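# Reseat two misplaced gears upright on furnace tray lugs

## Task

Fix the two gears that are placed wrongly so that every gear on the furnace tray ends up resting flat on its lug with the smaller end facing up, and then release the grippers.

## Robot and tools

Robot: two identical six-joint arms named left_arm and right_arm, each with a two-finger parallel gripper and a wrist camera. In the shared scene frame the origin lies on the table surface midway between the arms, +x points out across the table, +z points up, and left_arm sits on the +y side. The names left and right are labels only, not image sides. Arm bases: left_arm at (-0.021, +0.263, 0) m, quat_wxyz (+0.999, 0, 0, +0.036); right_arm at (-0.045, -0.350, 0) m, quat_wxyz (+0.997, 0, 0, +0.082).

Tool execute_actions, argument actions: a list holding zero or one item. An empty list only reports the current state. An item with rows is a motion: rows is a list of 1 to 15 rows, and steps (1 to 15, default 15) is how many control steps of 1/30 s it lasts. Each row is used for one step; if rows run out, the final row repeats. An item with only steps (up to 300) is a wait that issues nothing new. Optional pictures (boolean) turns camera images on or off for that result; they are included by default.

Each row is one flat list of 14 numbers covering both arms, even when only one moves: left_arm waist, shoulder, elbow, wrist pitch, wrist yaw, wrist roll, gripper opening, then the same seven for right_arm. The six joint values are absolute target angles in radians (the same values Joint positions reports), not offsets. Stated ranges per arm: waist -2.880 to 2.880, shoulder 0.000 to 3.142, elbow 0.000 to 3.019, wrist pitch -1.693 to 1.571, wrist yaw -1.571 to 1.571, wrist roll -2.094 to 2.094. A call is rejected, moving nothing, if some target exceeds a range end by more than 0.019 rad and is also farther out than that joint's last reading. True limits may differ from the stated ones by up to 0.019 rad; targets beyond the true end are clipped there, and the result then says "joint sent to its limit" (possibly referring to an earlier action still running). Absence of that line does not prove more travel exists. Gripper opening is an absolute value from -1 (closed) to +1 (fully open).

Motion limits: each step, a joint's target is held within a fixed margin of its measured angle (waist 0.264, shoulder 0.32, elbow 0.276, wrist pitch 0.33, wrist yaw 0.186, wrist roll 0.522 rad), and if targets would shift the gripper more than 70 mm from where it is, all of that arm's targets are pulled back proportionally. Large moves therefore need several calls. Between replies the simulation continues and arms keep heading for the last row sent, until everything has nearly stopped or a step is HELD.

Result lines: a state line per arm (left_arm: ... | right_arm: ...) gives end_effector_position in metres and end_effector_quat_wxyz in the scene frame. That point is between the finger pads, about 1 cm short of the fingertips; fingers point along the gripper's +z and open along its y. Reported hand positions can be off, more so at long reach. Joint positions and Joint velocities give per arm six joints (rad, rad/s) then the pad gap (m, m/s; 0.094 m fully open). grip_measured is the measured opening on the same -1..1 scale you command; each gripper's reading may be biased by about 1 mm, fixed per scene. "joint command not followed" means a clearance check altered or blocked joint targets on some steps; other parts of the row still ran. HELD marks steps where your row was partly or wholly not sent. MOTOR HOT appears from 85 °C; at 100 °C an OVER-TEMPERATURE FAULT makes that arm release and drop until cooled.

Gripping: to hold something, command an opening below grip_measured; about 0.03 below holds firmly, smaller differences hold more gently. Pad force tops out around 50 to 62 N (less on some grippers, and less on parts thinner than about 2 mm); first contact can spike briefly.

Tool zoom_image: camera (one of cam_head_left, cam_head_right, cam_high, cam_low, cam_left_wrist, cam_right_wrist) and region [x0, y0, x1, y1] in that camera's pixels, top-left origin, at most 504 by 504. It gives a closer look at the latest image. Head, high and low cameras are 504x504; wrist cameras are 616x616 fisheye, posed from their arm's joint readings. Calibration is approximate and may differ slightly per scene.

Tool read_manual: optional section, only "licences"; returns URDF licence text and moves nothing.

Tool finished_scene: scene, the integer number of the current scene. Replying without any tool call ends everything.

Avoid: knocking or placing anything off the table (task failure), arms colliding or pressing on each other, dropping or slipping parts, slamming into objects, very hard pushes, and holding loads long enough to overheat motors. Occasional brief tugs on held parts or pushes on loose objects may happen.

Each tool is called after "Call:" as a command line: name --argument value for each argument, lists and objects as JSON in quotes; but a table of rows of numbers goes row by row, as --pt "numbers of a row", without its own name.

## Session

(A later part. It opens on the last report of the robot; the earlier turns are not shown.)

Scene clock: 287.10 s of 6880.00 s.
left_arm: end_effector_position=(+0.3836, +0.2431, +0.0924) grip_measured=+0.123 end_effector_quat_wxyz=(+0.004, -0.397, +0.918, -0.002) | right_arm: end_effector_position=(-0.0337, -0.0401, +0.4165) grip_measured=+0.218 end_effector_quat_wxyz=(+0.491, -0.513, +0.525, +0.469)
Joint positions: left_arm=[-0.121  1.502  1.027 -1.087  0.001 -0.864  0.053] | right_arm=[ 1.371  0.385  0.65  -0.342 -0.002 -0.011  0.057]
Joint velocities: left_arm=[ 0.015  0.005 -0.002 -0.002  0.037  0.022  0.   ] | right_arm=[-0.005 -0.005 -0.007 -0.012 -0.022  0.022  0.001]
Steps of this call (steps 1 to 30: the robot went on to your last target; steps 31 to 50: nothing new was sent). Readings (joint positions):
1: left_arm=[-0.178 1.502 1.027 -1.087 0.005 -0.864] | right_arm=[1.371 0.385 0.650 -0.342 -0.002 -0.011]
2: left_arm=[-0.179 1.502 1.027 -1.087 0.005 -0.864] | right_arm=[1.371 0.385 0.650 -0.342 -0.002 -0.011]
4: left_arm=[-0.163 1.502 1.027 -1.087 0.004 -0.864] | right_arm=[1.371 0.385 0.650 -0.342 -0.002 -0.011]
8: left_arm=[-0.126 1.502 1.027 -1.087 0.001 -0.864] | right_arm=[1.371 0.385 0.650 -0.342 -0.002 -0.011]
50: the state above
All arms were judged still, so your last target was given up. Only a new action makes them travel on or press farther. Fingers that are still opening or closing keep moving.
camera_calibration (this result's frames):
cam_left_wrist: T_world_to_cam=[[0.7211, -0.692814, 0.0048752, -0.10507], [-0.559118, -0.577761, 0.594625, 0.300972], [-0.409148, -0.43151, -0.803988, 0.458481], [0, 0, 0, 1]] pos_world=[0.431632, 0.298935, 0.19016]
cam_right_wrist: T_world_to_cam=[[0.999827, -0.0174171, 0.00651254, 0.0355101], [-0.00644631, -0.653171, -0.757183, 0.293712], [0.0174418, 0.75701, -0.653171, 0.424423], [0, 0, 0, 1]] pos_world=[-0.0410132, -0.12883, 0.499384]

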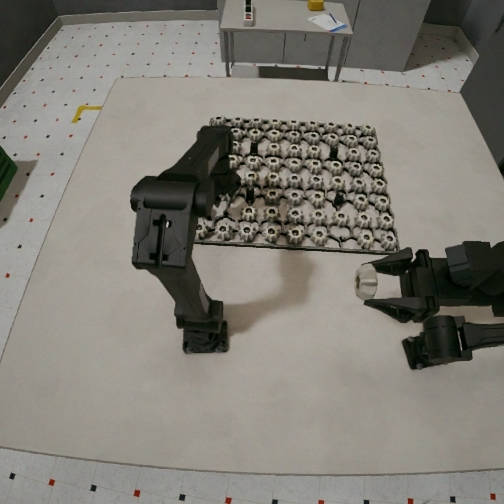

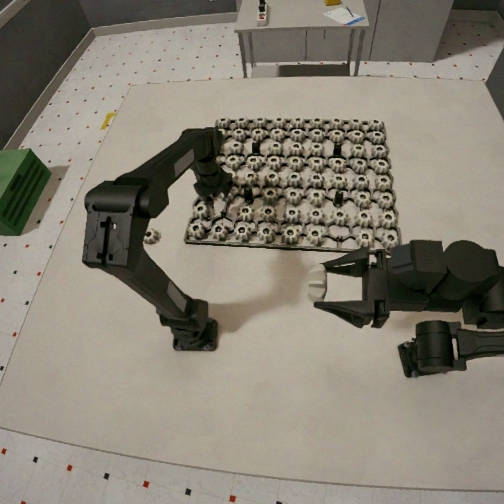

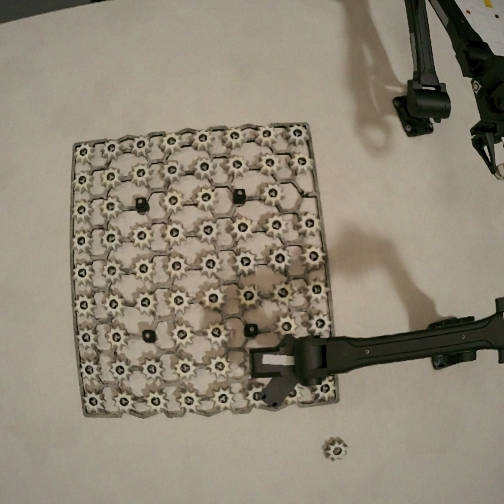

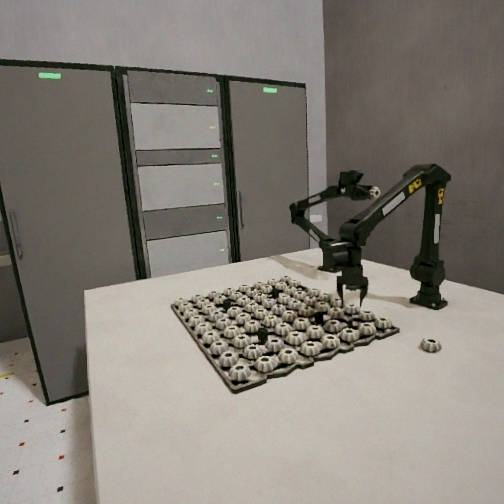

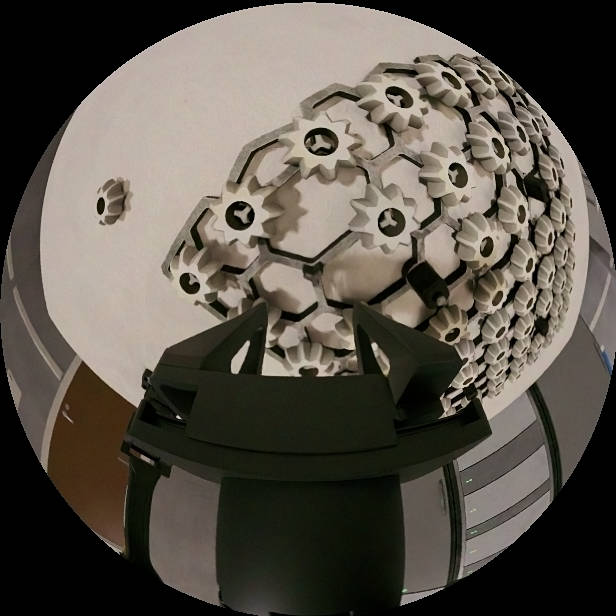

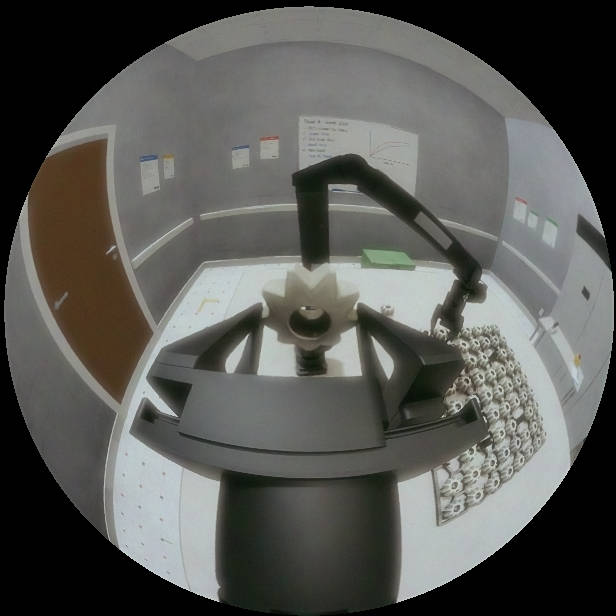

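Call:
execute_actions --actions '[{"rows":[[0.526,1.51,1.06,-1.095,0,-0.885,0.6,1.371,0.379,0.673,-0.30,0,0,0.17]]}]' --pictures false

Call:
execute_actions --actions '[{"steps":40}]' --pictures false

Call:
execute_actions --actions '[{"rows":[[0.526,1.57,0.905,-0.87,0,-0.885,0.6,1.371,0.379,0.673,-0.30,0,0,0.17]]}]' --pictures false

Call:
execute_actions --actions '[{"steps":30}]'

Scene clock: 300.57 s of 6880.00 s.
left_arm: end_effector_position=(+0.3034, +0.5060, +0.0924) grip_measured=+0.598 end_effector_quat_wxyz=(+0.005, -0.686, +0.728, +0.002) | right_arm: end_effector_position=(-0.0337, -0.0401, +0.4165) grip_measured=+0.218 end_effector_quat_wxyz=(+0.491, -0.513, +0.525, +0.469)
Joint positions: left_arm=[ 0.568  1.502  1.027 -1.087 -0.005 -0.87   0.075] | right_arm=[ 1.371  0.385  0.65  -0.342 -0.002 -0.011  0.057]
Joint velocities: left_arm=[ 0.571 -0.024 -0.002 -0.017 -0.095 -0.007 -0.001] | right_arm=[ 0.005 -0.015  0.002 -0.017 -0.051 -0.051 -0.   ]
Steps of this call (steps 1 to 90: nothing new was sent; then 9.97 s passed at rest; steps 91 to 105: all 15 steps of this action). Readings (joint positions):
91: left_arm=[-0.111 1.502 1.027 -1.087 0.005 -0.864] | right_arm=[1.371 0.385 0.650 -0.342 -0.002 -0.011]
92: left_arm=[-0.089 1.502 1.027 -1.087 0.007 -0.864] | right_arm=[1.371 0.385 0.650 -0.342 -0.002 -0.011]
94: left_arm=[-0.007 1.502 1.027 -1.087 0.007 -0.864] | right_arm=[1.371 0.385 0.650 -0.342 -0.002 -0.011]
98: left_arm=[0.214 1.502 1.027 -1.087 0.005 -0.864] | right_arm=[1.371 0.385 0.650 -0.342 -0.002 -0.011]
105: the state above

Scene clock: 301.90 s of 6880.00 s.
left_arm: end_effector_position=(+0.3144, +0.4906, +0.0924) grip_measured=+0.598 end_effector_quat_wxyz=(+0.005, -0.670, +0.743, -0.000) | right_arm: end_effector_position=(-0.0337, -0.0401, +0.4165) grip_measured=+0.218 end_effector_quat_wxyz=(+0.491, -0.513, +0.525, +0.469)
Joint positions: left_arm=[ 0.523  1.502  1.027 -1.087 -0.001 -0.871  0.075] | right_arm=[ 1.371  0.385  0.65  -0.342 -0.002 -0.011  0.057]
Joint velocities: left_arm=[-0.015 -0.015 -0.002  0.002 -0.022 -0.022  0.002] | right_arm=[-0.015  0.005 -0.007 -0.002 -0.007  0.022  0.   ]
Steps of this call (steps 1 to 30: the robot went on to your last target; steps 31 to 40: nothing new was sent). Readings (joint positions):
1: left_arm=[0.580 1.502 1.027 -1.087 -0.005 -0.871] | right_arm=[1.371 0.385 0.650 -0.342 -0.002 -0.011]
2: left_arm=[0.581 1.502 1.027 -1.087 -0.005 -0.871] | right_arm=[1.371 0.385 0.650 -0.342 -0.002 -0.011]
4: left_arm=[0.565 1.502 1.027 -1.087 -0.004 -0.871] | right_arm=[1.371 0.385 0.650 -0.342 -0.002 -0.011]
8: left_arm=[0.528 1.502 1.027 -1.087 -0.002 -0.871] | right_arm=[1.371 0.385 0.650 -0.342 -0.002 -0.011]
40: the state above
All arms were judged still, so your last target was given up. Only a new action makes them travel on or press farther. Fingers that are still opening or closing keep moving.

Scene clock: 302.40 s of 6880.00 s.
left_arm: end_effector_position=(+0.3089, +0.4892, +0.0345) grip_measured=+0.598 end_effector_quat_wxyz=(+0.022, -0.671, +0.741, -0.002) | right_arm: end_effector_position=(-0.0337, -0.0401, +0.4165) grip_measured=+0.218 end_effector_quat_wxyz=(+0.491, -0.513, +0.525, +0.469)
Joint positions: left_arm=[ 0.527  1.557  0.911 -0.881 -0.003 -0.872  0.075] | right_arm=[ 1.371  0.385  0.65  -0.342 -0.002 -0.011  0.057]
Joint velocities: left_arm=[-0.005 -0.005  0.002 -0.012  0.007  0.007  0.001] | right_arm=[ 0.005 -0.015 -0.017 -0.002 -0.051  0.007 -0.   ]
Steps of this call (steps 1 to 15: all 15 steps of this action). Readings (joint positions):
1: left_arm=[0.523 1.504 1.012 -1.048 -0.001 -0.872] | right_arm=[1.371 0.385 0.650 -0.342 -0.002 -0.011]
2: left_arm=[0.523 1.502 0.988 -0.978 -0.001 -0.872] | right_arm=[1.371 0.385 0.650 -0.342 -0.002 -0.011]
4: left_arm=[0.523 1.521 0.942 -0.908 -0.001 -0.872] | right_arm=[1.371 0.385 0.650 -0.342 -0.002 -0.011]
8: left_arm=[0.526 1.556 0.911 -0.895 -0.012 -0.872] | right_arm=[1.371 0.385 0.650 -0.342 -0.002 -0.011]
15: the state above

Scene clock: 303.40 s of 6880.00 s.
left_arm: end_effector_position=(+0.3090, +0.4893, +0.0345) grip_measured=+0.598 end_effector_quat_wxyz=(+0.022, -0.671, +0.741, -0.002) | right_arm: end_effector_position=(-0.0337, -0.0401, +0.4165) grip_measured=+0.218 end_effector_quat_wxyz=(+0.491, -0.513, +0.525, +0.469)
Joint positions: left_arm=[ 0.527  1.557  0.911 -0.88  -0.003 -0.872  0.075] | right_arm=[ 1.371  0.385  0.65  -0.342 -0.002 -0.011  0.057]
Joint velocities: left_arm=[-0.005  0.005 -0.007 -0.007  0.051 -0.007 -0.002] | right_arm=[ 0.005 -0.005  0.012  0.007  0.051 -0.022 -0.001]
Steps of this call (steps 1 to 15: the robot went on to your last target; steps 16 to 30: nothing new was sent). Readings (joint positions):
1: left_arm=[0.527 1.557 0.911 -0.881 -0.003 -0.872] | right_arm=[1.371 0.385 0.650 -0.342 -0.002 -0.011]
2: left_arm=[0.527 1.557 0.911 -0.880 -0.003 -0.872] | right_arm=[1.371 0.385 0.650 -0.342 -0.002 -0.011]
4: left_arm=[0.527 1.557 0.911 -0.880 -0.003 -0.872] | right_arm=[1.371 0.385 0.650 -0.342 -0.002 -0.011]
8: left_arm=[0.527 1.557 0.911 -0.880 -0.003 -0.872] | right_arm=[1.371 0.385 0.650 -0.342 -0.002 -0.011]
30: the state above
All arms were judged still, so your last target was given up. Only a new action makes them travel on or press farther. Fingers that are still opening or closing keep moving.
camera_calibration (this result's frames):
cam_left_wrist: T_world_to_cam=[[0.993572, -0.109334, 0.029343, -0.250932], [-0.10633, -0.812399, 0.573325, 0.411523], [-0.0388459, -0.572759, -0.818803, 0.442876], [0, 0, 0, 1]] pos_world=[0.31028, 0.560547, 0.134055]
cam_right_wrist: T_world_to_cam=[[0.999827, -0.0174171, 0.00651254, 0.0355101], [-0.00644631, -0.653171, -0.757183, 0.293712], [0.0174418, 0.75701, -0.653171, 0.424423], [0, 0, 0, 1]] pos_world=[-0.0410132, -0.12883, 0.499384]

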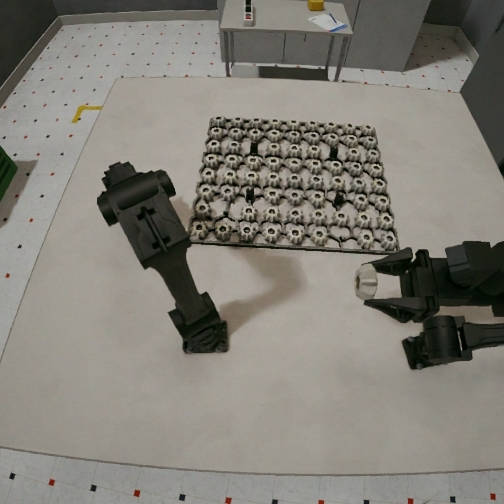

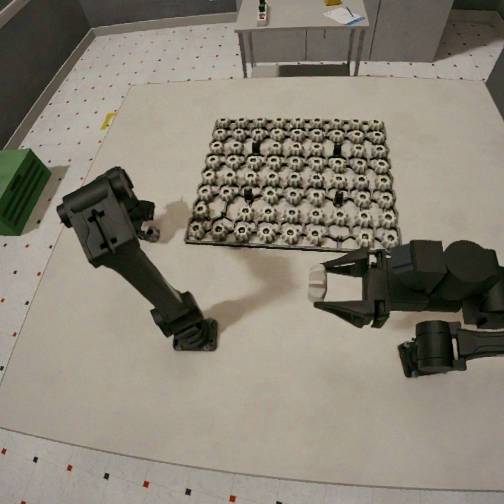

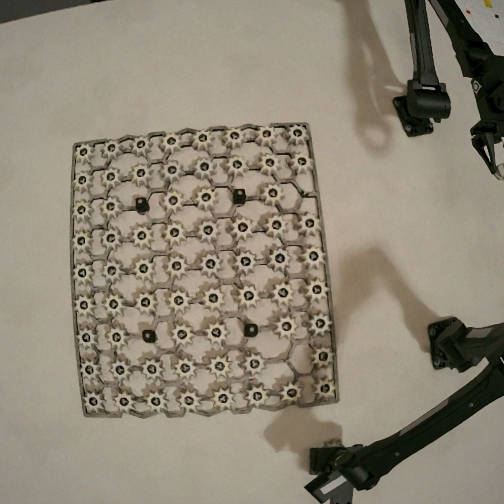

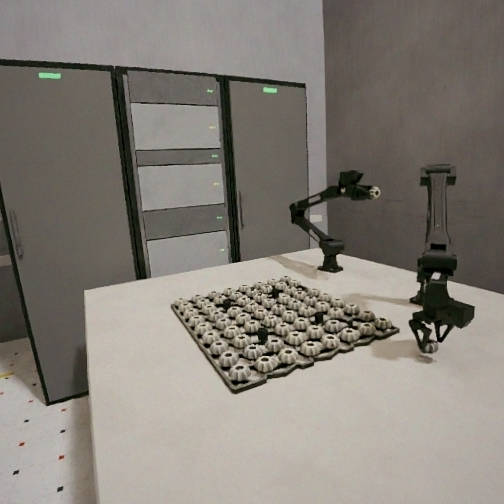

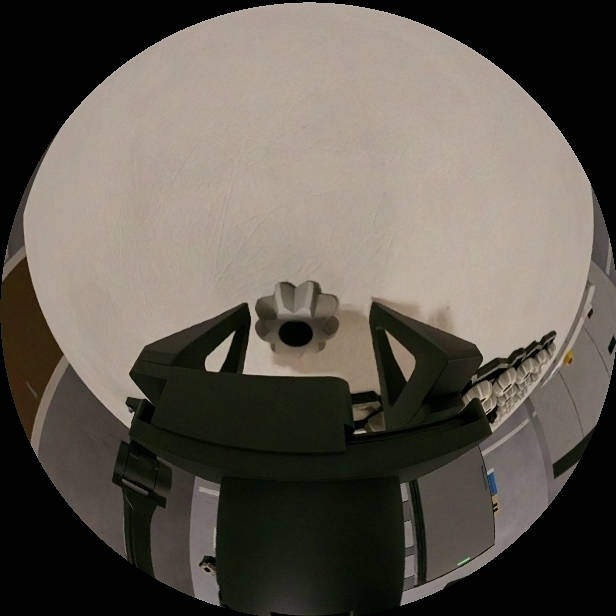

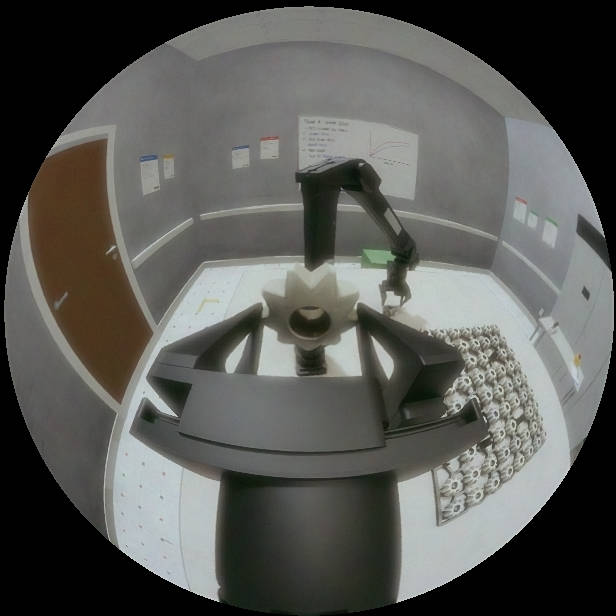

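Call:
execute_actions --actions '[{"rows":[[0.50,1.557,0.85,-0.845,0,-0.885,0.9,1.371,0.379,0.673,-0.30,0,0,0.17]]}]' --pictures false

Call:
execute_actions --actions '[{"steps":20}]' --pictures false

Scene clock: 325.70 s of 6880.00 s.
left_arm: end_effector_position=(+0.2949, +0.4695, +0.0169) grip_measured=+0.898 end_effector_quat_wxyz=(+0.006, -0.663, +0.748, +0.000) | right_arm: end_effector_position=(-0.0337, -0.0401, +0.4165) grip_measured=+0.218 end_effector_quat_wxyz=(+0.491, -0.513, +0.525, +0.469)
Joint positions: left_arm=[ 0.505  1.555  0.851 -0.854 -0.002 -0.872  0.089] | right_arm=[ 1.371  0.385  0.65  -0.342 -0.002 -0.011  0.057]
Joint velocities: left_arm=[-0.005 -0.005  0.002  0.012 -0.051  0.022  0.   ] | right_arm=[-0.015  0.005 -0.002 -0.017 -0.007  0.007  0.   ]
Steps of this call (steps 1 to 90: nothing new was sent; then 18.80 s passed at rest; steps 91 to 105: all 15 steps of this action). Readings (joint positions):
91: left_arm=[0.526 1.557 0.905 -0.873 -0.003 -0.872] | right_arm=[1.371 0.385 0.650 -0.342 -0.002 -0.011]
92: left_arm=[0.524 1.555 0.895 -0.862 -0.003 -0.872] | right_arm=[1.371 0.385 0.650 -0.342 -0.002 -0.011]
94: left_arm=[0.515 1.555 0.872 -0.855 -0.003 -0.872] | right_arm=[1.371 0.385 0.650 -0.342 -0.002 -0.011]
98: left_arm=[0.505 1.555 0.851 -0.855 -0.002 -0.872] | right_arm=[1.371 0.385 0.650 -0.342 -0.002 -0.011]
105: the state above

Scene clock: 326.37 s of 6880.00 s.
left_arm: end_effector_position=(+0.2949, +0.4695, +0.0169) grip_measured=+0.898 end_effector_quat_wxyz=(+0.006, -0.663, +0.748, +0.000) | right_arm: end_effector_position=(-0.0337, -0.0401, +0.4165) grip_measured=+0.218 end_effector_quat_wxyz=(+0.491, -0.513, +0.525, +0.469)
Joint positions: left_arm=[ 0.505  1.555  0.851 -0.854 -0.002 -0.872  0.089] | right_arm=[ 1.371  0.385  0.65  -0.342 -0.002 -0.011  0.057]
Joint velocities: left_arm=[-0.005 -0.015 -0.002  0.012  0.022  0.051 -0.   ] | right_arm=[-0.005  0.005 -0.007 -0.022 -0.022  0.022 -0.001]
Steps of this call (steps 1 to 15: the robot went on to your last target; steps 16 to 20: nothing new was sent). Readings (joint positions):
1: left_arm=[0.505 1.555 0.851 -0.854 -0.002 -0.872] | right_arm=[1.371 0.385 0.650 -0.342 -0.002 -0.011]
2: left_arm=[0.505 1.555 0.851 -0.854 -0.002 -0.872] | right_arm=[1.371 0.385 0.650 -0.342 -0.002 -0.011]
4: left_arm=[0.505 1.555 0.851 -0.854 -0.002 -0.872] | right_arm=[1.371 0.385 0.650 -0.342 -0.002 -0.011]
8: left_arm=[0.505 1.555 0.851 -0.854 -0.002 -0.872] | right_arm=[1.371 0.385 0.650 -0.342 -0.002 -0.011]
20: the state above
All arms were judged still, so your last target was given up. Only a new action makes them travel on or press farther. Fingers that are still opening or closing keep moving.

Call:
execute_actions --actions '[{"rows":[[0.50,1.592,0.85,-0.835,0,-0.885,0.9,1.371,0.379,0.673,-0.30,0,0,0.17]]}]' --pictures false

Call:
execute_actions --actions '[{"rows":[[0.50,1.592,0.85,-0.835,0,-0.885,0.1,1.371,0.379,0.673,-0.30,0,0,0.17]]}]' --pictures false

Call:
execute_actions --actions '[{"rows":[[0.50,1.55,0.85,-0.85,0,-0.885,0.1,1.371,0.379,0.673,-0.30,0,0,0.17],[0.50,1.54,0.85,-0.86,0,-0.885,0.1,1.371,0.379,0.673,-0.30,0,0,0.17],[0.50,1.53,0.85,-0.87,0,-0.885,0.1,1.371,0.379,0.673,-0.30,0,0,0.17],[0.50,1.52,0.85,-0.88,0,-0.885,0.1,1.371,0.379,0.673,-0.30,0,0,0.17],[0.50,1.51,0.85,-0.89,0,-0.885,0.1,1.371,0.379,0.673,-0.30,0,0,0.17],[0.50,1.50,0.85,-0.90,0,-0.885,0.1,1.371,0.379,0.673,-0.30,0,0,0.17],[0.50,1.49,0.85,-0.91,0,-0.885,0.1,1.371,0.379,0.673,-0.30,0,0,0.17],[0.50,1.48,0.85,-0.92,0,-0.885,0.1,1.371,0.379,0.673,-0.30,0,0,0.17],[0.50,1.47,0.85,-0.93,0,-0.885,0.1,1.371,0.379,0.673,-0.30,0,0,0.17],[0.50,1.46,0.85,-0.95,0,-0.885,0.1,1.371,0.379,0.673,-0.30,0,0,0.17]]}]'

Scene clock: 345.57 s of 6880.00 s.
left_arm: end_effector_position=(+0.2958, +0.4700, +0.0116) grip_measured=+0.898 end_effector_quat_wxyz=(+0.004, -0.663, +0.748, +0.000) | right_arm: end_effector_position=(-0.0337, -0.0401, +0.4165) grip_measured=+0.218 end_effector_quat_wxyz=(+0.491, -0.513, +0.525, +0.469)
Joint positions: left_arm=[ 0.505  1.57   0.851 -0.843 -0.002 -0.872  0.089] | right_arm=[ 1.371  0.385  0.65  -0.342 -0.002 -0.011  0.057]
Joint velocities: left_arm=[-0.015 -0.005 -0.002 -0.002 -0.022 -0.007  0.001] | right_arm=[ 0.005 -0.015 -0.012  0.017 -0.022  0.051  0.   ]
Steps of this call (steps 1 to 90: nothing new was sent; then 15.70 s passed at rest; steps 91 to 105: all 15 steps of this action). Readings (joint positions):
91: left_arm=[0.505 1.557 0.851 -0.853 -0.002 -0.872] | right_arm=[1.371 0.385 0.650 -0.342 -0.002 -0.011]
92: left_arm=[0.505 1.558 0.851 -0.850 -0.002 -0.872] | right_arm=[1.371 0.385 0.650 -0.342 -0.002 -0.011]
94: left_arm=[0.505 1.565 0.851 -0.846 -0.002 -0.872] | right_arm=[1.371 0.385 0.650 -0.342 -0.002 -0.011]
98: left_arm=[0.505 1.570 0.851 -0.844 -0.002 -0.872] | right_arm=[1.371 0.385 0.650 -0.342 -0.002 -0.011]
105: the state above

Scene clock: 346.07 s of 6880.00 s.
left_arm: end_effector_position=(+0.2964, +0.4701, +0.0116) grip_measured=+0.210 end_effector_quat_wxyz=(+0.005, -0.663, +0.748, -0.000) | right_arm: end_effector_position=(-0.0337, -0.0401, +0.4165) grip_measured=+0.218 end_effector_quat_wxyz=(+0.491, -0.513, +0.525, +0.469)
Joint positions: left_arm=[ 0.505  1.57   0.851 -0.841 -0.001 -0.873  0.057] | right_arm=[ 1.371  0.385  0.65  -0.342 -0.002 -0.011  0.057]
Joint velocities: left_arm=[-0.005 -0.005 -0.027 -0.012  0.11   0.007 -0.001] | right_arm=[ 0.015 -0.024  0.007  0.007  0.051 -0.037  0.   ]
Steps of this call (steps 1 to 15: all 15 steps of this action). Readings (joint positions):
1: left_arm=[0.505 1.570 0.851 -0.843 -0.001 -0.872] | right_arm=[1.371 0.385 0.650 -0.342 -0.002 -0.011]
2: left_arm=[0.505 1.570 0.851 -0.843 -0.001 -0.872] | right_arm=[1.371 0.385 0.650 -0.342 -0.002 -0.011]
4: left_arm=[0.505 1.570 0.851 -0.841 -0.001 -0.873] | right_arm=[1.371 0.385 0.650 -0.342 -0.002 -0.011]
8: left_arm=[0.505 1.570 0.851 -0.841 -0.001 -0.873] | right_arm=[1.371 0.385 0.650 -0.342 -0.002 -0.011]
15: the state above

Scene clock: 346.57 s of 6880.00 s.
left_arm: end_effector_position=(+0.2841, +0.4620, +0.0443) grip_measured=+0.210 end_effector_quat_wxyz=(+0.002, -0.663, +0.748, +0.000) | right_arm: end_effector_position=(-0.0337, -0.0401, +0.4165) grip_measured=+0.218 end_effector_quat_wxyz=(+0.491, -0.513, +0.525, +0.469)
Joint positions: left_arm=[ 0.505  1.476  0.851 -0.94  -0.001 -0.873  0.057] | right_arm=[ 1.371  0.385  0.65  -0.342 -0.002 -0.011  0.057]
Joint velocities: left_arm=[-0.005 -0.083  0.007 -0.042 -0.037 -0.037 -0.   ] | right_arm=[-0.015 -0.024 -0.012 -0.012  0.051  0.007 -0.   ]
Steps of this call (steps 1 to 15: all 15 steps of this action). Readings (joint positions):
1: left_arm=[0.505 1.570 0.851 -0.841 -0.001 -0.873] | right_arm=[1.371 0.385 0.650 -0.342 -0.002 -0.011]
2: left_arm=[0.505 1.570 0.851 -0.842 -0.001 -0.873] | right_arm=[1.371 0.385 0.650 -0.342 -0.002 -0.011]
4: left_arm=[0.505 1.567 0.851 -0.853 -0.001 -0.873] | right_arm=[1.371 0.385 0.650 -0.342 -0.002 -0.011]
8: left_arm=[0.505 1.544 0.851 -0.892 -0.001 -0.873] | right_arm=[1.371 0.385 0.650 -0.342 -0.002 -0.011]
15: the state above
camera_calibration (this result's frames):
cam_left_wrist: T_world_to_cam=[[0.991533, -0.129854, 0.000492908, -0.218062], [-0.104589, -0.796356, 0.595717, 0.372218], [-0.0769636, -0.590725, -0.803194, 0.452758], [0, 0, 0, 1]] pos_world=[0.289991, 0.535557, 0.142024]
cam_right_wrist: T_world_to_cam=[[0.999827, -0.0174171, 0.00651254, 0.0355101], [-0.00644631, -0.653171, -0.757183, 0.293712], [0.0174418, 0.75701, -0.653171, 0.424423], [0, 0, 0, 1]] pos_world=[-0.0410132, -0.12883, 0.499384]

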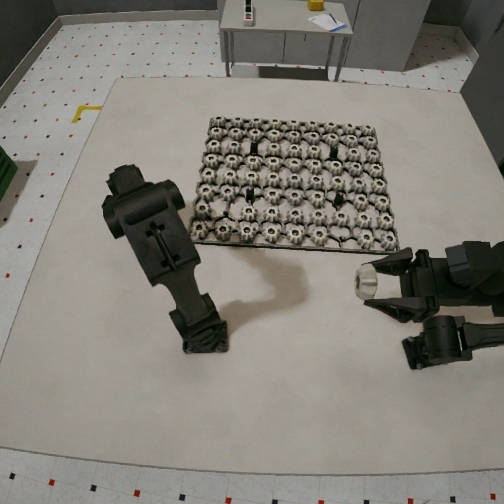

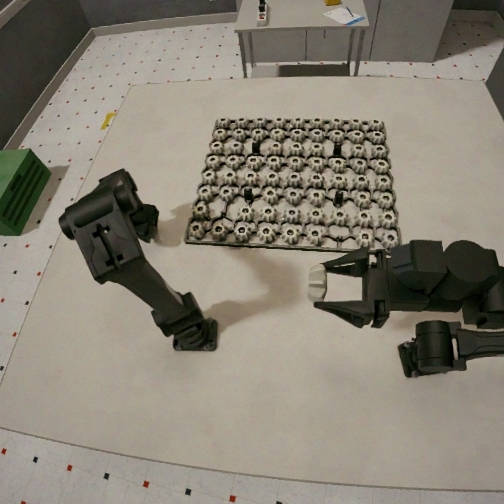

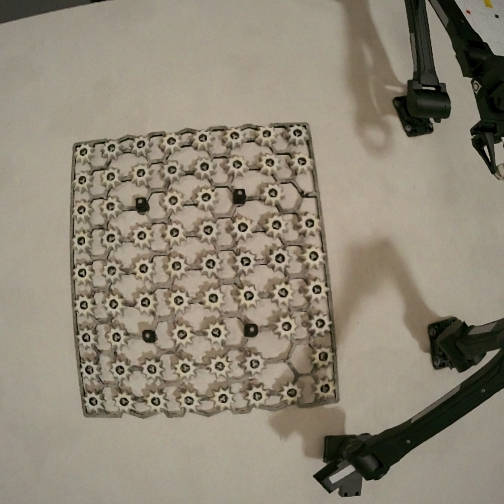

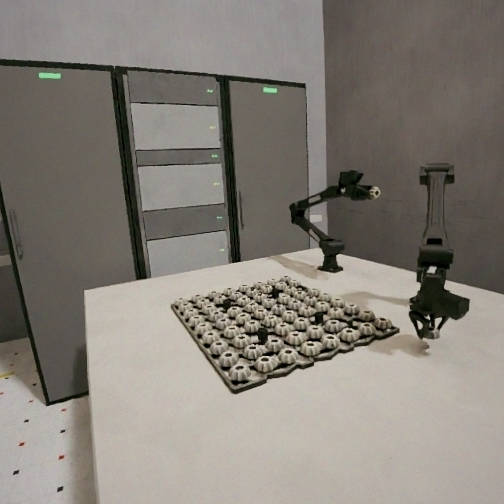

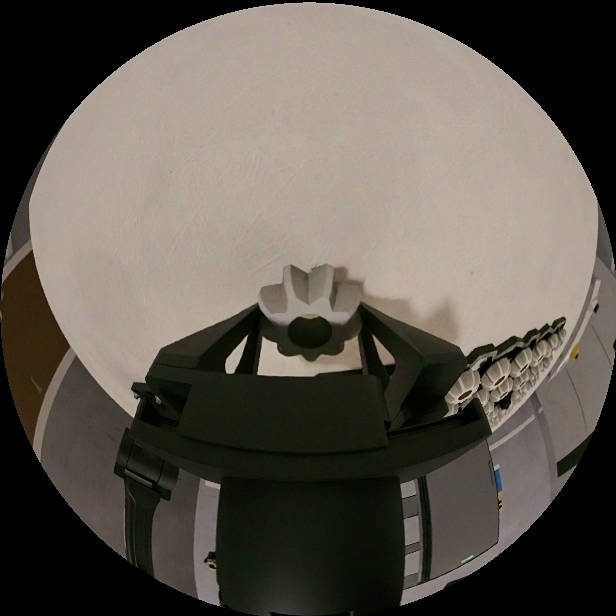

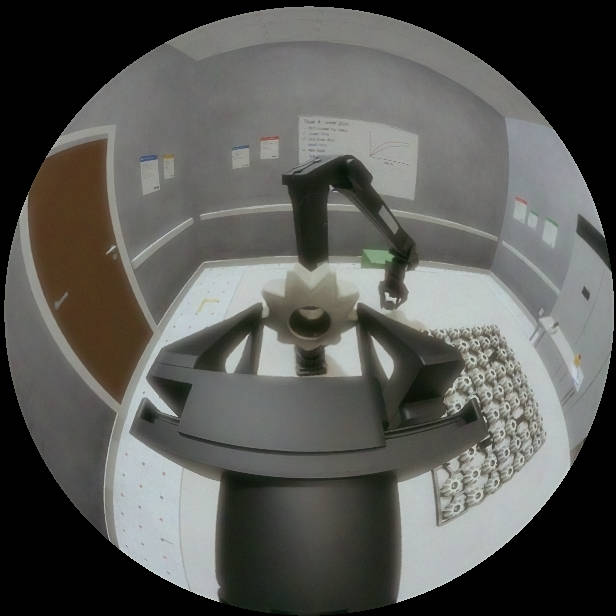

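Call:
execute_actions --actions '[{"rows":[[0.50,1.51,1.06,-1.095,0,-0.875,0.1,1.371,0.379,0.673,-0.30,0,0,0.17]]}]' --pictures false

Call:
execute_actions --actions '[{"rows":[[-0.131,1.51,1.06,-1.095,0,-0.85,0.1,1.371,0.379,0.673,-0.30,0,0,0.17]]}]' --pictures false

Call:
execute_actions --actions '[{"steps":50}]' --pictures false

Scene clock: 356.03 s of 6880.00 s.
left_arm: end_effector_position=(+0.3152, +0.4823, +0.0849) grip_measured=+0.210 end_effector_quat_wxyz=(-0.005, -0.663, +0.748, +0.001) | right_arm: end_effector_position=(-0.0337, -0.0401, +0.4165) grip_measured=+0.218 end_effector_quat_wxyz=(+0.491, -0.513, +0.525, +0.469)
Joint positions: left_arm=[ 0.505  1.515  1.019 -1.086 -0.001 -0.873  0.057] | right_arm=[ 1.371  0.385  0.65  -0.342 -0.002 -0.011  0.057]
Joint velocities: left_arm=[-0.005 -0.005 -0.007  0.007 -0.037 -0.007  0.001] | right_arm=[-0.015 -0.005  0.002 -0.007  0.037  0.007 -0.   ]
Steps of this call (steps 1 to 15: the robot went on to your last target; steps 16 to 90: nothing new was sent; then 5.97 s passed at rest; steps 91 to 105: all 15 steps of this action). Readings (joint positions):
91: left_arm=[0.505 1.478 0.862 -0.967 -0.001 -0.873] | right_arm=[1.371 0.385 0.650 -0.342 -0.002 -0.011]
92: left_arm=[0.505 1.488 0.887 -1.017 -0.001 -0.873] | right_arm=[1.371 0.385 0.650 -0.342 -0.002 -0.011]
94: left_arm=[0.505 1.507 0.943 -1.069 -0.001 -0.873] | right_arm=[1.371 0.385 0.650 -0.342 -0.002 -0.011]
98: left_arm=[0.505 1.514 1.011 -1.077 -0.001 -0.873] | right_arm=[1.371 0.385 0.650 -0.342 -0.002 -0.011]
105: the state above

Scene clock: 356.53 s of 6880.00 s.
left_arm: end_effector_position=(+0.3780, +0.2210, +0.0849) grip_measured=+0.210 end_effector_quat_wxyz=(-0.007, -0.373, +0.928, -0.002) | right_arm: end_effector_position=(-0.0337, -0.0401, +0.4165) grip_measured=+0.218 end_effector_quat_wxyz=(+0.491, -0.513, +0.525, +0.469)
Joint positions: left_arm=[-0.173  1.515  1.019 -1.086  0.01  -0.865  0.057] | right_arm=[ 1.371  0.385  0.65  -0.342 -0.002 -0.011  0.057]
Joint velocities: left_arm=[-0.669  0.005  0.002  0.007  0.022  0.022 -0.001] | right_arm=[ 0.005 -0.005  0.007  0.002 -0.037 -0.022 -0.001]
Steps of this call (steps 1 to 15: all 15 steps of this action). Readings (joint positions):
1: left_arm=[0.495 1.515 1.019 -1.086 -0.006 -0.873] | right_arm=[1.371 0.385 0.650 -0.342 -0.002 -0.011]
2: left_arm=[0.474 1.515 1.019 -1.086 -0.012 -0.873] | right_arm=[1.371 0.385 0.650 -0.342 -0.002 -0.011]
4: left_arm=[0.397 1.515 1.019 -1.086 -0.012 -0.873] | right_arm=[1.371 0.385 0.650 -0.342 -0.002 -0.011]
8: left_arm=[0.184 1.515 1.019 -1.086 -0.008 -0.873] | right_arm=[1.371 0.385 0.650 -0.342 -0.002 -0.011]
15: the state above

Scene clock: 358.20 s of 6880.00 s.
left_arm: end_effector_position=(+0.3797, +0.2414, +0.0849) grip_measured=+0.210 end_effector_quat_wxyz=(-0.005, -0.394, +0.919, +0.002) | right_arm: end_effector_position=(-0.0337, -0.0401, +0.4165) grip_measured=+0.218 end_effector_quat_wxyz=(+0.491, -0.513, +0.525, +0.469)
Joint positions: left_arm=[-0.126  1.515  1.019 -1.086  0.    -0.863  0.057] | right_arm=[ 1.371  0.385  0.65  -0.342 -0.002 -0.011  0.057]
Joint velocities: left_arm=[-0.005 -0.005  0.002  0.002  0.007 -0.037  0.   ] | right_arm=[-0.005 -0.024  0.007  0.007 -0.051 -0.007 -0.001]
Steps of this call (steps 1 to 30: the robot went on to your last target; steps 31 to 50: nothing new was sent). Readings (joint positions):
1: left_arm=[-0.188 1.515 1.019 -1.086 0.011 -0.864] | right_arm=[1.371 0.385 0.650 -0.342 -0.002 -0.011]
2: left_arm=[-0.191 1.515 1.019 -1.086 0.011 -0.864] | right_arm=[1.371 0.385 0.650 -0.342 -0.002 -0.011]
4: left_arm=[-0.177 1.515 1.019 -1.086 0.007 -0.863] | right_arm=[1.371 0.385 0.650 -0.342 -0.002 -0.011]
8: left_arm=[-0.134 1.515 1.019 -1.086 0.001 -0.863] | right_arm=[1.371 0.385 0.650 -0.342 -0.002 -0.011]
50: the state above
All arms were judged still, so your last target was given up. Only a new action makes them travel on or press farther. Fingers that are still opening or closing keep moving.

Call:
execute_actions --actions '[{"rows":[[-0.131,1.585,0.965,-0.955,0,-0.85,0.1,1.371,0.379,0.673,-0.30,0,0,0.17]]}]' --pictures false

Call:
execute_actions --actions '[{"steps":20}]'

Scene clock: 369.03 s of 6880.00 s.
left_arm: end_effector_position=(+0.3820, +0.2408, +0.0403) grip_measured=+0.210 end_effector_quat_wxyz=(-0.005, -0.394, +0.919, +0.002) | right_arm: end_effector_position=(-0.0337, -0.0401, +0.4165) grip_measured=+0.218 end_effector_quat_wxyz=(+0.491, -0.513, +0.525, +0.469)
Joint positions: left_arm=[-0.127  1.587  0.967 -0.962  0.002 -0.863  0.057] | right_arm=[ 1.371  0.385  0.65  -0.342 -0.002 -0.011  0.057]
Joint velocities: left_arm=[ 0.015 -0.015  0.002  0.007 -0.037 -0.095 -0.   ] | right_arm=[-0.005 -0.005  0.002 -0.012 -0.081 -0.037 -0.001]
Steps of this call (steps 1 to 90: nothing new was sent; then 7.33 s passed at rest; steps 91 to 105: all 15 steps of this action). Readings (joint positions):
91: left_arm=[-0.126 1.517 1.012 -1.066 0.000 -0.863] | right_arm=[1.371 0.385 0.650 -0.342 -0.002 -0.011]
92: left_arm=[-0.126 1.520 1.001 -1.028 0.000 -0.863] | right_arm=[1.371 0.385 0.650 -0.342 -0.002 -0.011]
94: left_arm=[-0.126 1.544 0.984 -0.981 0.000 -0.863] | right_arm=[1.371 0.385 0.650 -0.342 -0.002 -0.011]
98: left_arm=[-0.126 1.586 0.971 -0.962 -0.002 -0.863] | right_arm=[1.371 0.385 0.650 -0.342 -0.002 -0.011]
105: the state above

Scene clock: 369.70 s of 6880.00 s.
left_arm: end_effector_position=(+0.3820, +0.2408, +0.0403) grip_measured=+0.210 end_effector_quat_wxyz=(-0.005, -0.394, +0.919, +0.002) | right_arm: end_effector_position=(-0.0337, -0.0401, +0.4165) grip_measured=+0.218 end_effector_quat_wxyz=(+0.491, -0.513, +0.525, +0.469)
Joint positions: left_arm=[-0.127  1.587  0.967 -0.962  0.002 -0.863  0.057] | right_arm=[ 1.371  0.385  0.65  -0.342 -0.002 -0.011  0.057]
Joint velocities: left_arm=[ 0.005 -0.005  0.002  0.007  0.11  -0.007 -0.   ] | right_arm=[-0.005  0.005 -0.017  0.002 -0.022  0.007 -0.001]
Steps of this call (steps 1 to 15: the robot went on to your last target; steps 16 to 20: nothing new was sent). Readings (joint positions):
1: left_arm=[-0.127 1.587 0.967 -0.962 0.002 -0.863] | right_arm=[1.371 0.385 0.650 -0.342 -0.002 -0.011]
2: left_arm=[-0.127 1.587 0.967 -0.962 0.002 -0.863] | right_arm=[1.371 0.385 0.650 -0.342 -0.002 -0.011]
4: left_arm=[-0.127 1.587 0.967 -0.962 0.002 -0.863] | right_arm=[1.371 0.385 0.650 -0.342 -0.002 -0.011]
8: left_arm=[-0.127 1.587 0.967 -0.962 0.002 -0.863] | right_arm=[1.371 0.385 0.650 -0.342 -0.002 -0.011]
20: the state above
All arms were judged still, so your last target was given up. Only a new action makes them travel on or press farther. Fingers that are still opening or closing keep moving.
camera_calibration (this result's frames):
cam_left_wrist: T_world_to_cam=[[0.716806, -0.6972, -0.0101057, -0.101944], [-0.550507, -0.574763, 0.605466, 0.325223], [-0.427939, -0.428438, -0.795807, 0.421109], [0, 0, 0, 1]] pos_world=[0.432321, 0.29627, 0.13718]
cam_right_wrist: T_world_to_cam=[[0.999827, -0.0174171, 0.00651254, 0.0355101], [-0.00644631, -0.653171, -0.757183, 0.293712], [0.0174418, 0.75701, -0.653171, 0.424423], [0, 0, 0, 1]] pos_world=[-0.0410132, -0.12883, 0.499384]

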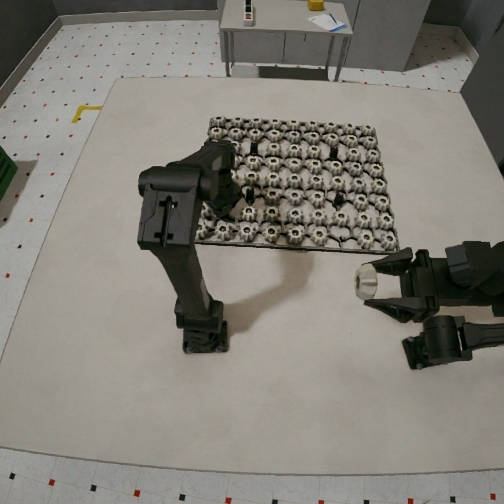

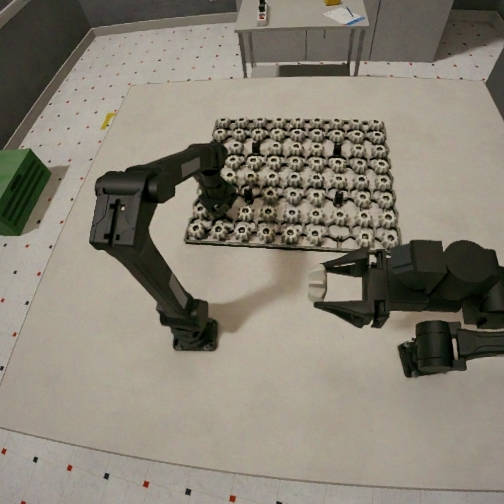

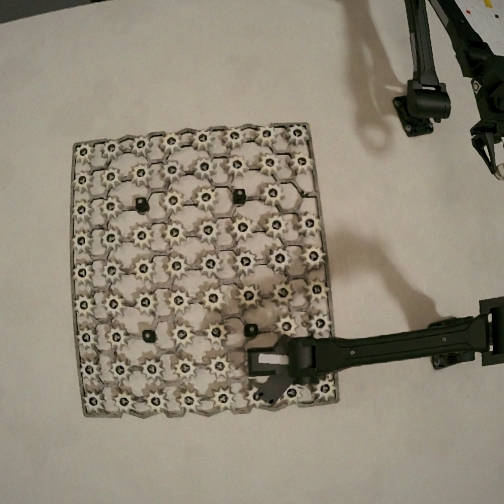

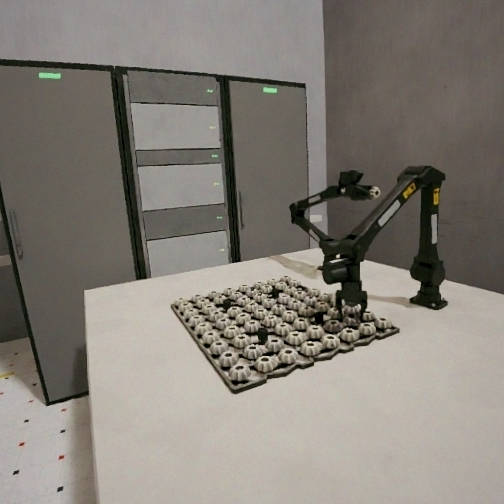

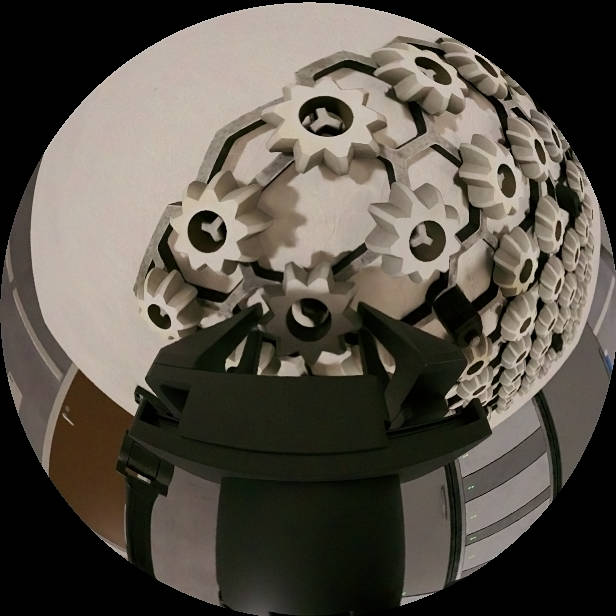

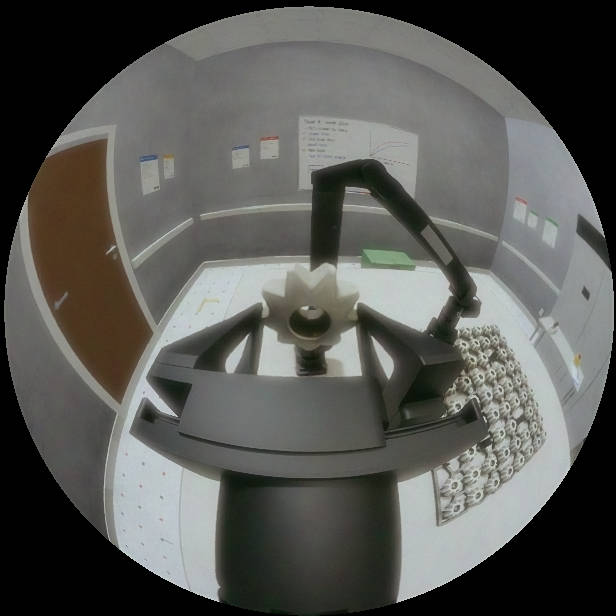

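Call:
zoom_image --camera "cam_left_wrist" --region '[230,250,390,380]'

Region (230, 250, 390, 380) of cam_left_wrist's 616x616 image, scaled by 3.150, with more detail than that image has; it fills the top 410 rows of this view, and the rest is white.

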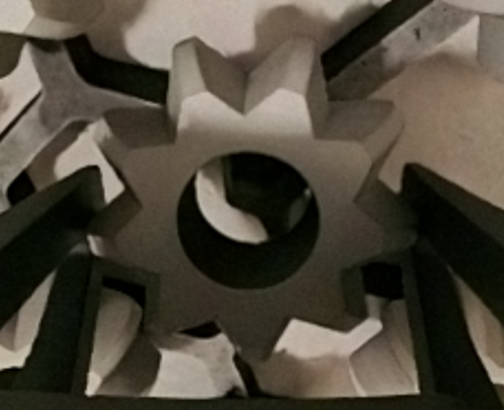

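Call:
execute_actions --actions '[{"rows":[[-0.131,1.585,0.965,-0.955,0,-0.85,0.45,1.371,0.379,0.673,-0.30,0,0,0.17]]}]' --pictures false

Call:
execute_actions --actions '[{"rows":[[-0.131,1.45,0.965,-1.08,0,-0.85,0.45,1.371,0.379,0.673,-0.30,0,0,0.17]]}]' --pictures false

Call:
execute_actions --actions '[{"steps":20}]'

Scene clock: 385.53 s of 6880.00 s.
left_arm: end_effector_position=(+0.3820, +0.2408, +0.0403) grip_measured=+0.448 end_effector_quat_wxyz=(-0.005, -0.394, +0.919, +0.002) | right_arm: end_effector_position=(-0.0337, -0.0401, +0.4165) grip_measured=+0.218 end_effector_quat_wxyz=(+0.491, -0.513, +0.525, +0.469)
Joint positions: left_arm=[-0.127  1.587  0.967 -0.962  0.002 -0.863  0.068] | right_arm=[ 1.371  0.385  0.65  -0.342 -0.002 -0.011  0.057]
Joint velocities: left_arm=[-0.034 -0.005 -0.007  0.007  0.051 -0.051 -0.001] | right_arm=[-0.005  0.005 -0.002 -0.007 -0.037 -0.125  0.001]
Steps of this call (steps 1 to 90: nothing new was sent; then 12.33 s passed at rest; steps 91 to 105: all 15 steps of this action). Readings (joint positions):
91: left_arm=[-0.127 1.587 0.967 -0.962 0.002 -0.863] | right_arm=[1.371 0.385 0.650 -0.342 -0.002 -0.011]
92: left_arm=[-0.127 1.587 0.967 -0.962 0.002 -0.863] | right_arm=[1.371 0.385 0.650 -0.342 -0.002 -0.011]
94: left_arm=[-0.127 1.587 0.967 -0.962 0.002 -0.863] | right_arm=[1.371 0.385 0.650 -0.342 -0.002 -0.011]
98: left_arm=[-0.127 1.587 0.967 -0.962 0.002 -0.863] | right_arm=[1.371 0.385 0.650 -0.342 -0.002 -0.011]
105: the state above

Scene clock: 386.03 s of 6880.00 s.
left_arm: end_effector_position=(+0.3627, +0.2415, +0.0964) grip_measured=+0.448 end_effector_quat_wxyz=(+0.013, -0.393, +0.919, -0.008) | right_arm: end_effector_position=(-0.0337, -0.0401, +0.4165) grip_measured=+0.218 end_effector_quat_wxyz=(+0.491, -0.513, +0.525, +0.469)
Joint positions: left_arm=[-0.127  1.432  0.963 -1.072  0.002 -0.862  0.068] | right_arm=[ 1.371  0.385  0.65  -0.342 -0.002 -0.011  0.057]
Joint velocities: left_arm=[-0.005  0.005 -0.012 -0.007 -0.037 -0.051 -0.   ] | right_arm=[-0.005 -0.005 -0.007  0.007 -0.037 -0.051 -0.001]
Steps of this call (steps 1 to 15: all 15 steps of this action). Readings (joint positions):
1: left_arm=[-0.127 1.581 0.967 -0.979 0.002 -0.863] | right_arm=[1.371 0.385 0.650 -0.342 -0.002 -0.011]
2: left_arm=[-0.127 1.567 0.966 -1.008 0.004 -0.862] | right_arm=[1.371 0.385 0.650 -0.342 -0.002 -0.011]
4: left_arm=[-0.127 1.521 0.963 -1.052 0.003 -0.862] | right_arm=[1.371 0.385 0.650 -0.342 -0.002 -0.011]
8: left_arm=[-0.127 1.440 0.963 -1.070 0.002 -0.862] | right_arm=[1.371 0.385 0.650 -0.342 -0.002 -0.011]
15: the state above

Scene clock: 386.70 s of 6880.00 s.
left_arm: end_effector_position=(+0.3627, +0.2415, +0.0964) grip_measured=+0.448 end_effector_quat_wxyz=(+0.013, -0.393, +0.919, -0.008) | right_arm: end_effector_position=(-0.0337, -0.0401, +0.4165) grip_measured=+0.218 end_effector_quat_wxyz=(+0.491, -0.513, +0.525, +0.469)
Joint positions: left_arm=[-0.127  1.432  0.963 -1.072  0.002 -0.862  0.068] | right_arm=[ 1.371  0.385  0.65  -0.342 -0.002 -0.011  0.057]
Joint velocities: left_arm=[ 0.005  0.005 -0.017  0.002 -0.037  0.007  0.001] | right_arm=[-0.015 -0.005  0.007 -0.017 -0.007 -0.037 -0.001]
Steps of this call (steps 1 to 15: the robot went on to your last target; steps 16 to 20: nothing new was sent). Readings (joint positions):
1: left_arm=[-0.127 1.432 0.963 -1.072 0.002 -0.862] | right_arm=[1.371 0.385 0.650 -0.342 -0.002 -0.011]
2: left_arm=[-0.127 1.432 0.963 -1.072 0.002 -0.862] | right_arm=[1.371 0.385 0.650 -0.342 -0.002 -0.011]
4: left_arm=[-0.127 1.432 0.963 -1.072 0.002 -0.862] | right_arm=[1.371 0.385 0.650 -0.342 -0.002 -0.011]
8: left_arm=[-0.127 1.432 0.963 -1.072 0.002 -0.862] | right_arm=[1.371 0.385 0.650 -0.342 -0.002 -0.011]
20: the state above
All arms were judged still, so your last target was given up. Only a new action makes them travel on or press farther. Fingers that are still opening or closing keep moving.
camera_calibration (this result's frames):
cam_left_wrist: T_world_to_cam=[[0.715778, -0.698008, 0.0211272, -0.0894107], [-0.575392, -0.572357, 0.584236, 0.291549], [-0.395709, -0.430339, -0.811309, 0.448031], [0, 0, 0, 1]] pos_world=[0.409044, 0.297266, 0.195047]
cam_right_wrist: T_world_to_cam=[[0.999827, -0.0174171, 0.00651254, 0.0355101], [-0.00644631, -0.653171, -0.757183, 0.293712], [0.0174418, 0.75701, -0.653171, 0.424423], [0, 0, 0, 1]] pos_world=[-0.0410132, -0.12883, 0.499384]

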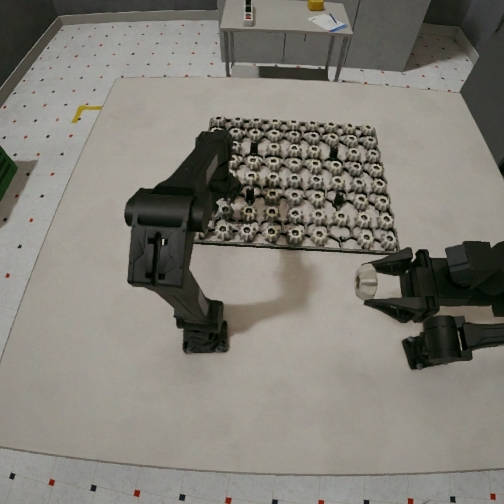

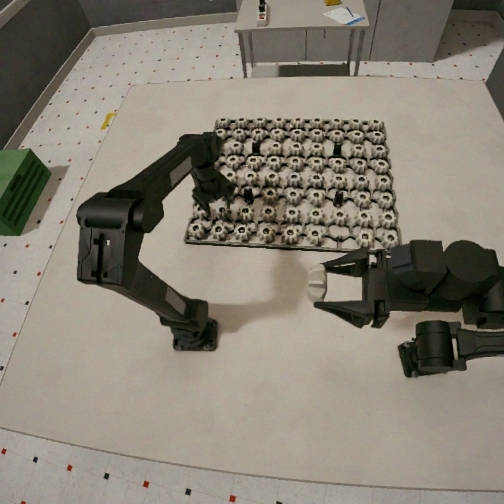

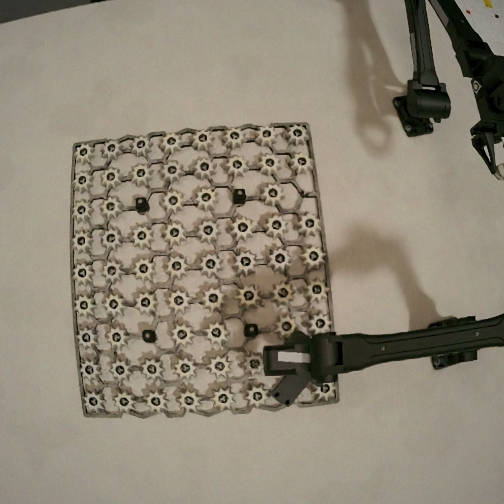

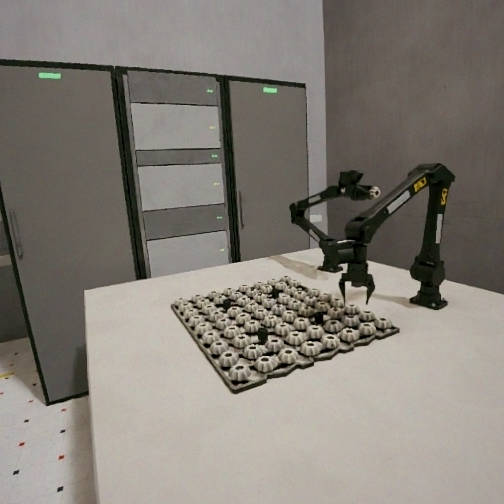

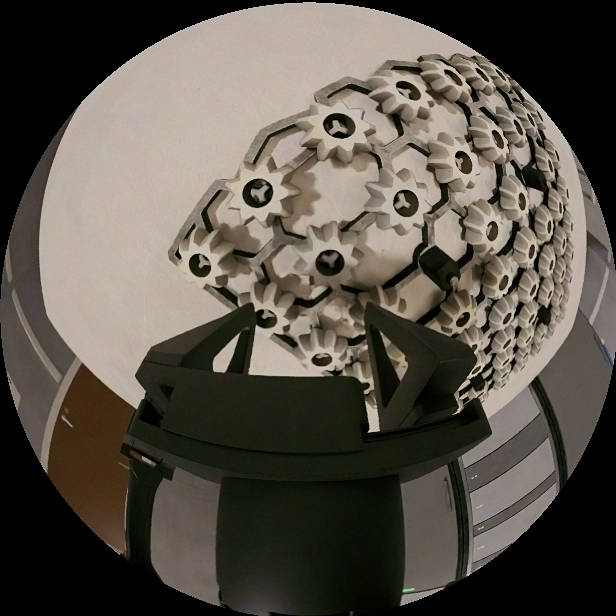

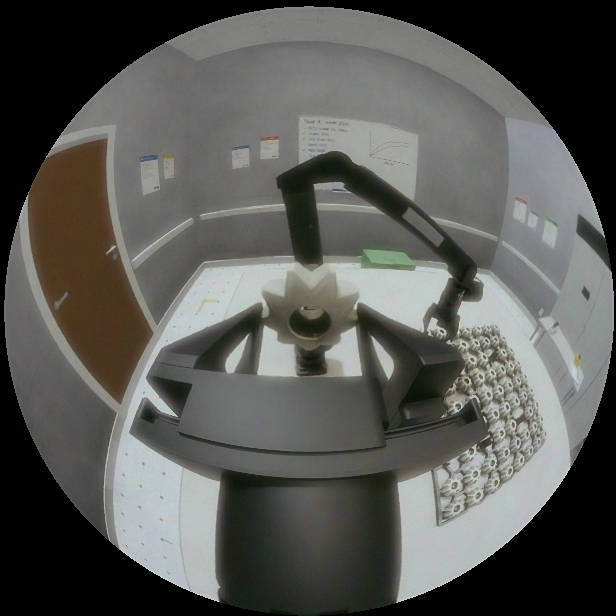

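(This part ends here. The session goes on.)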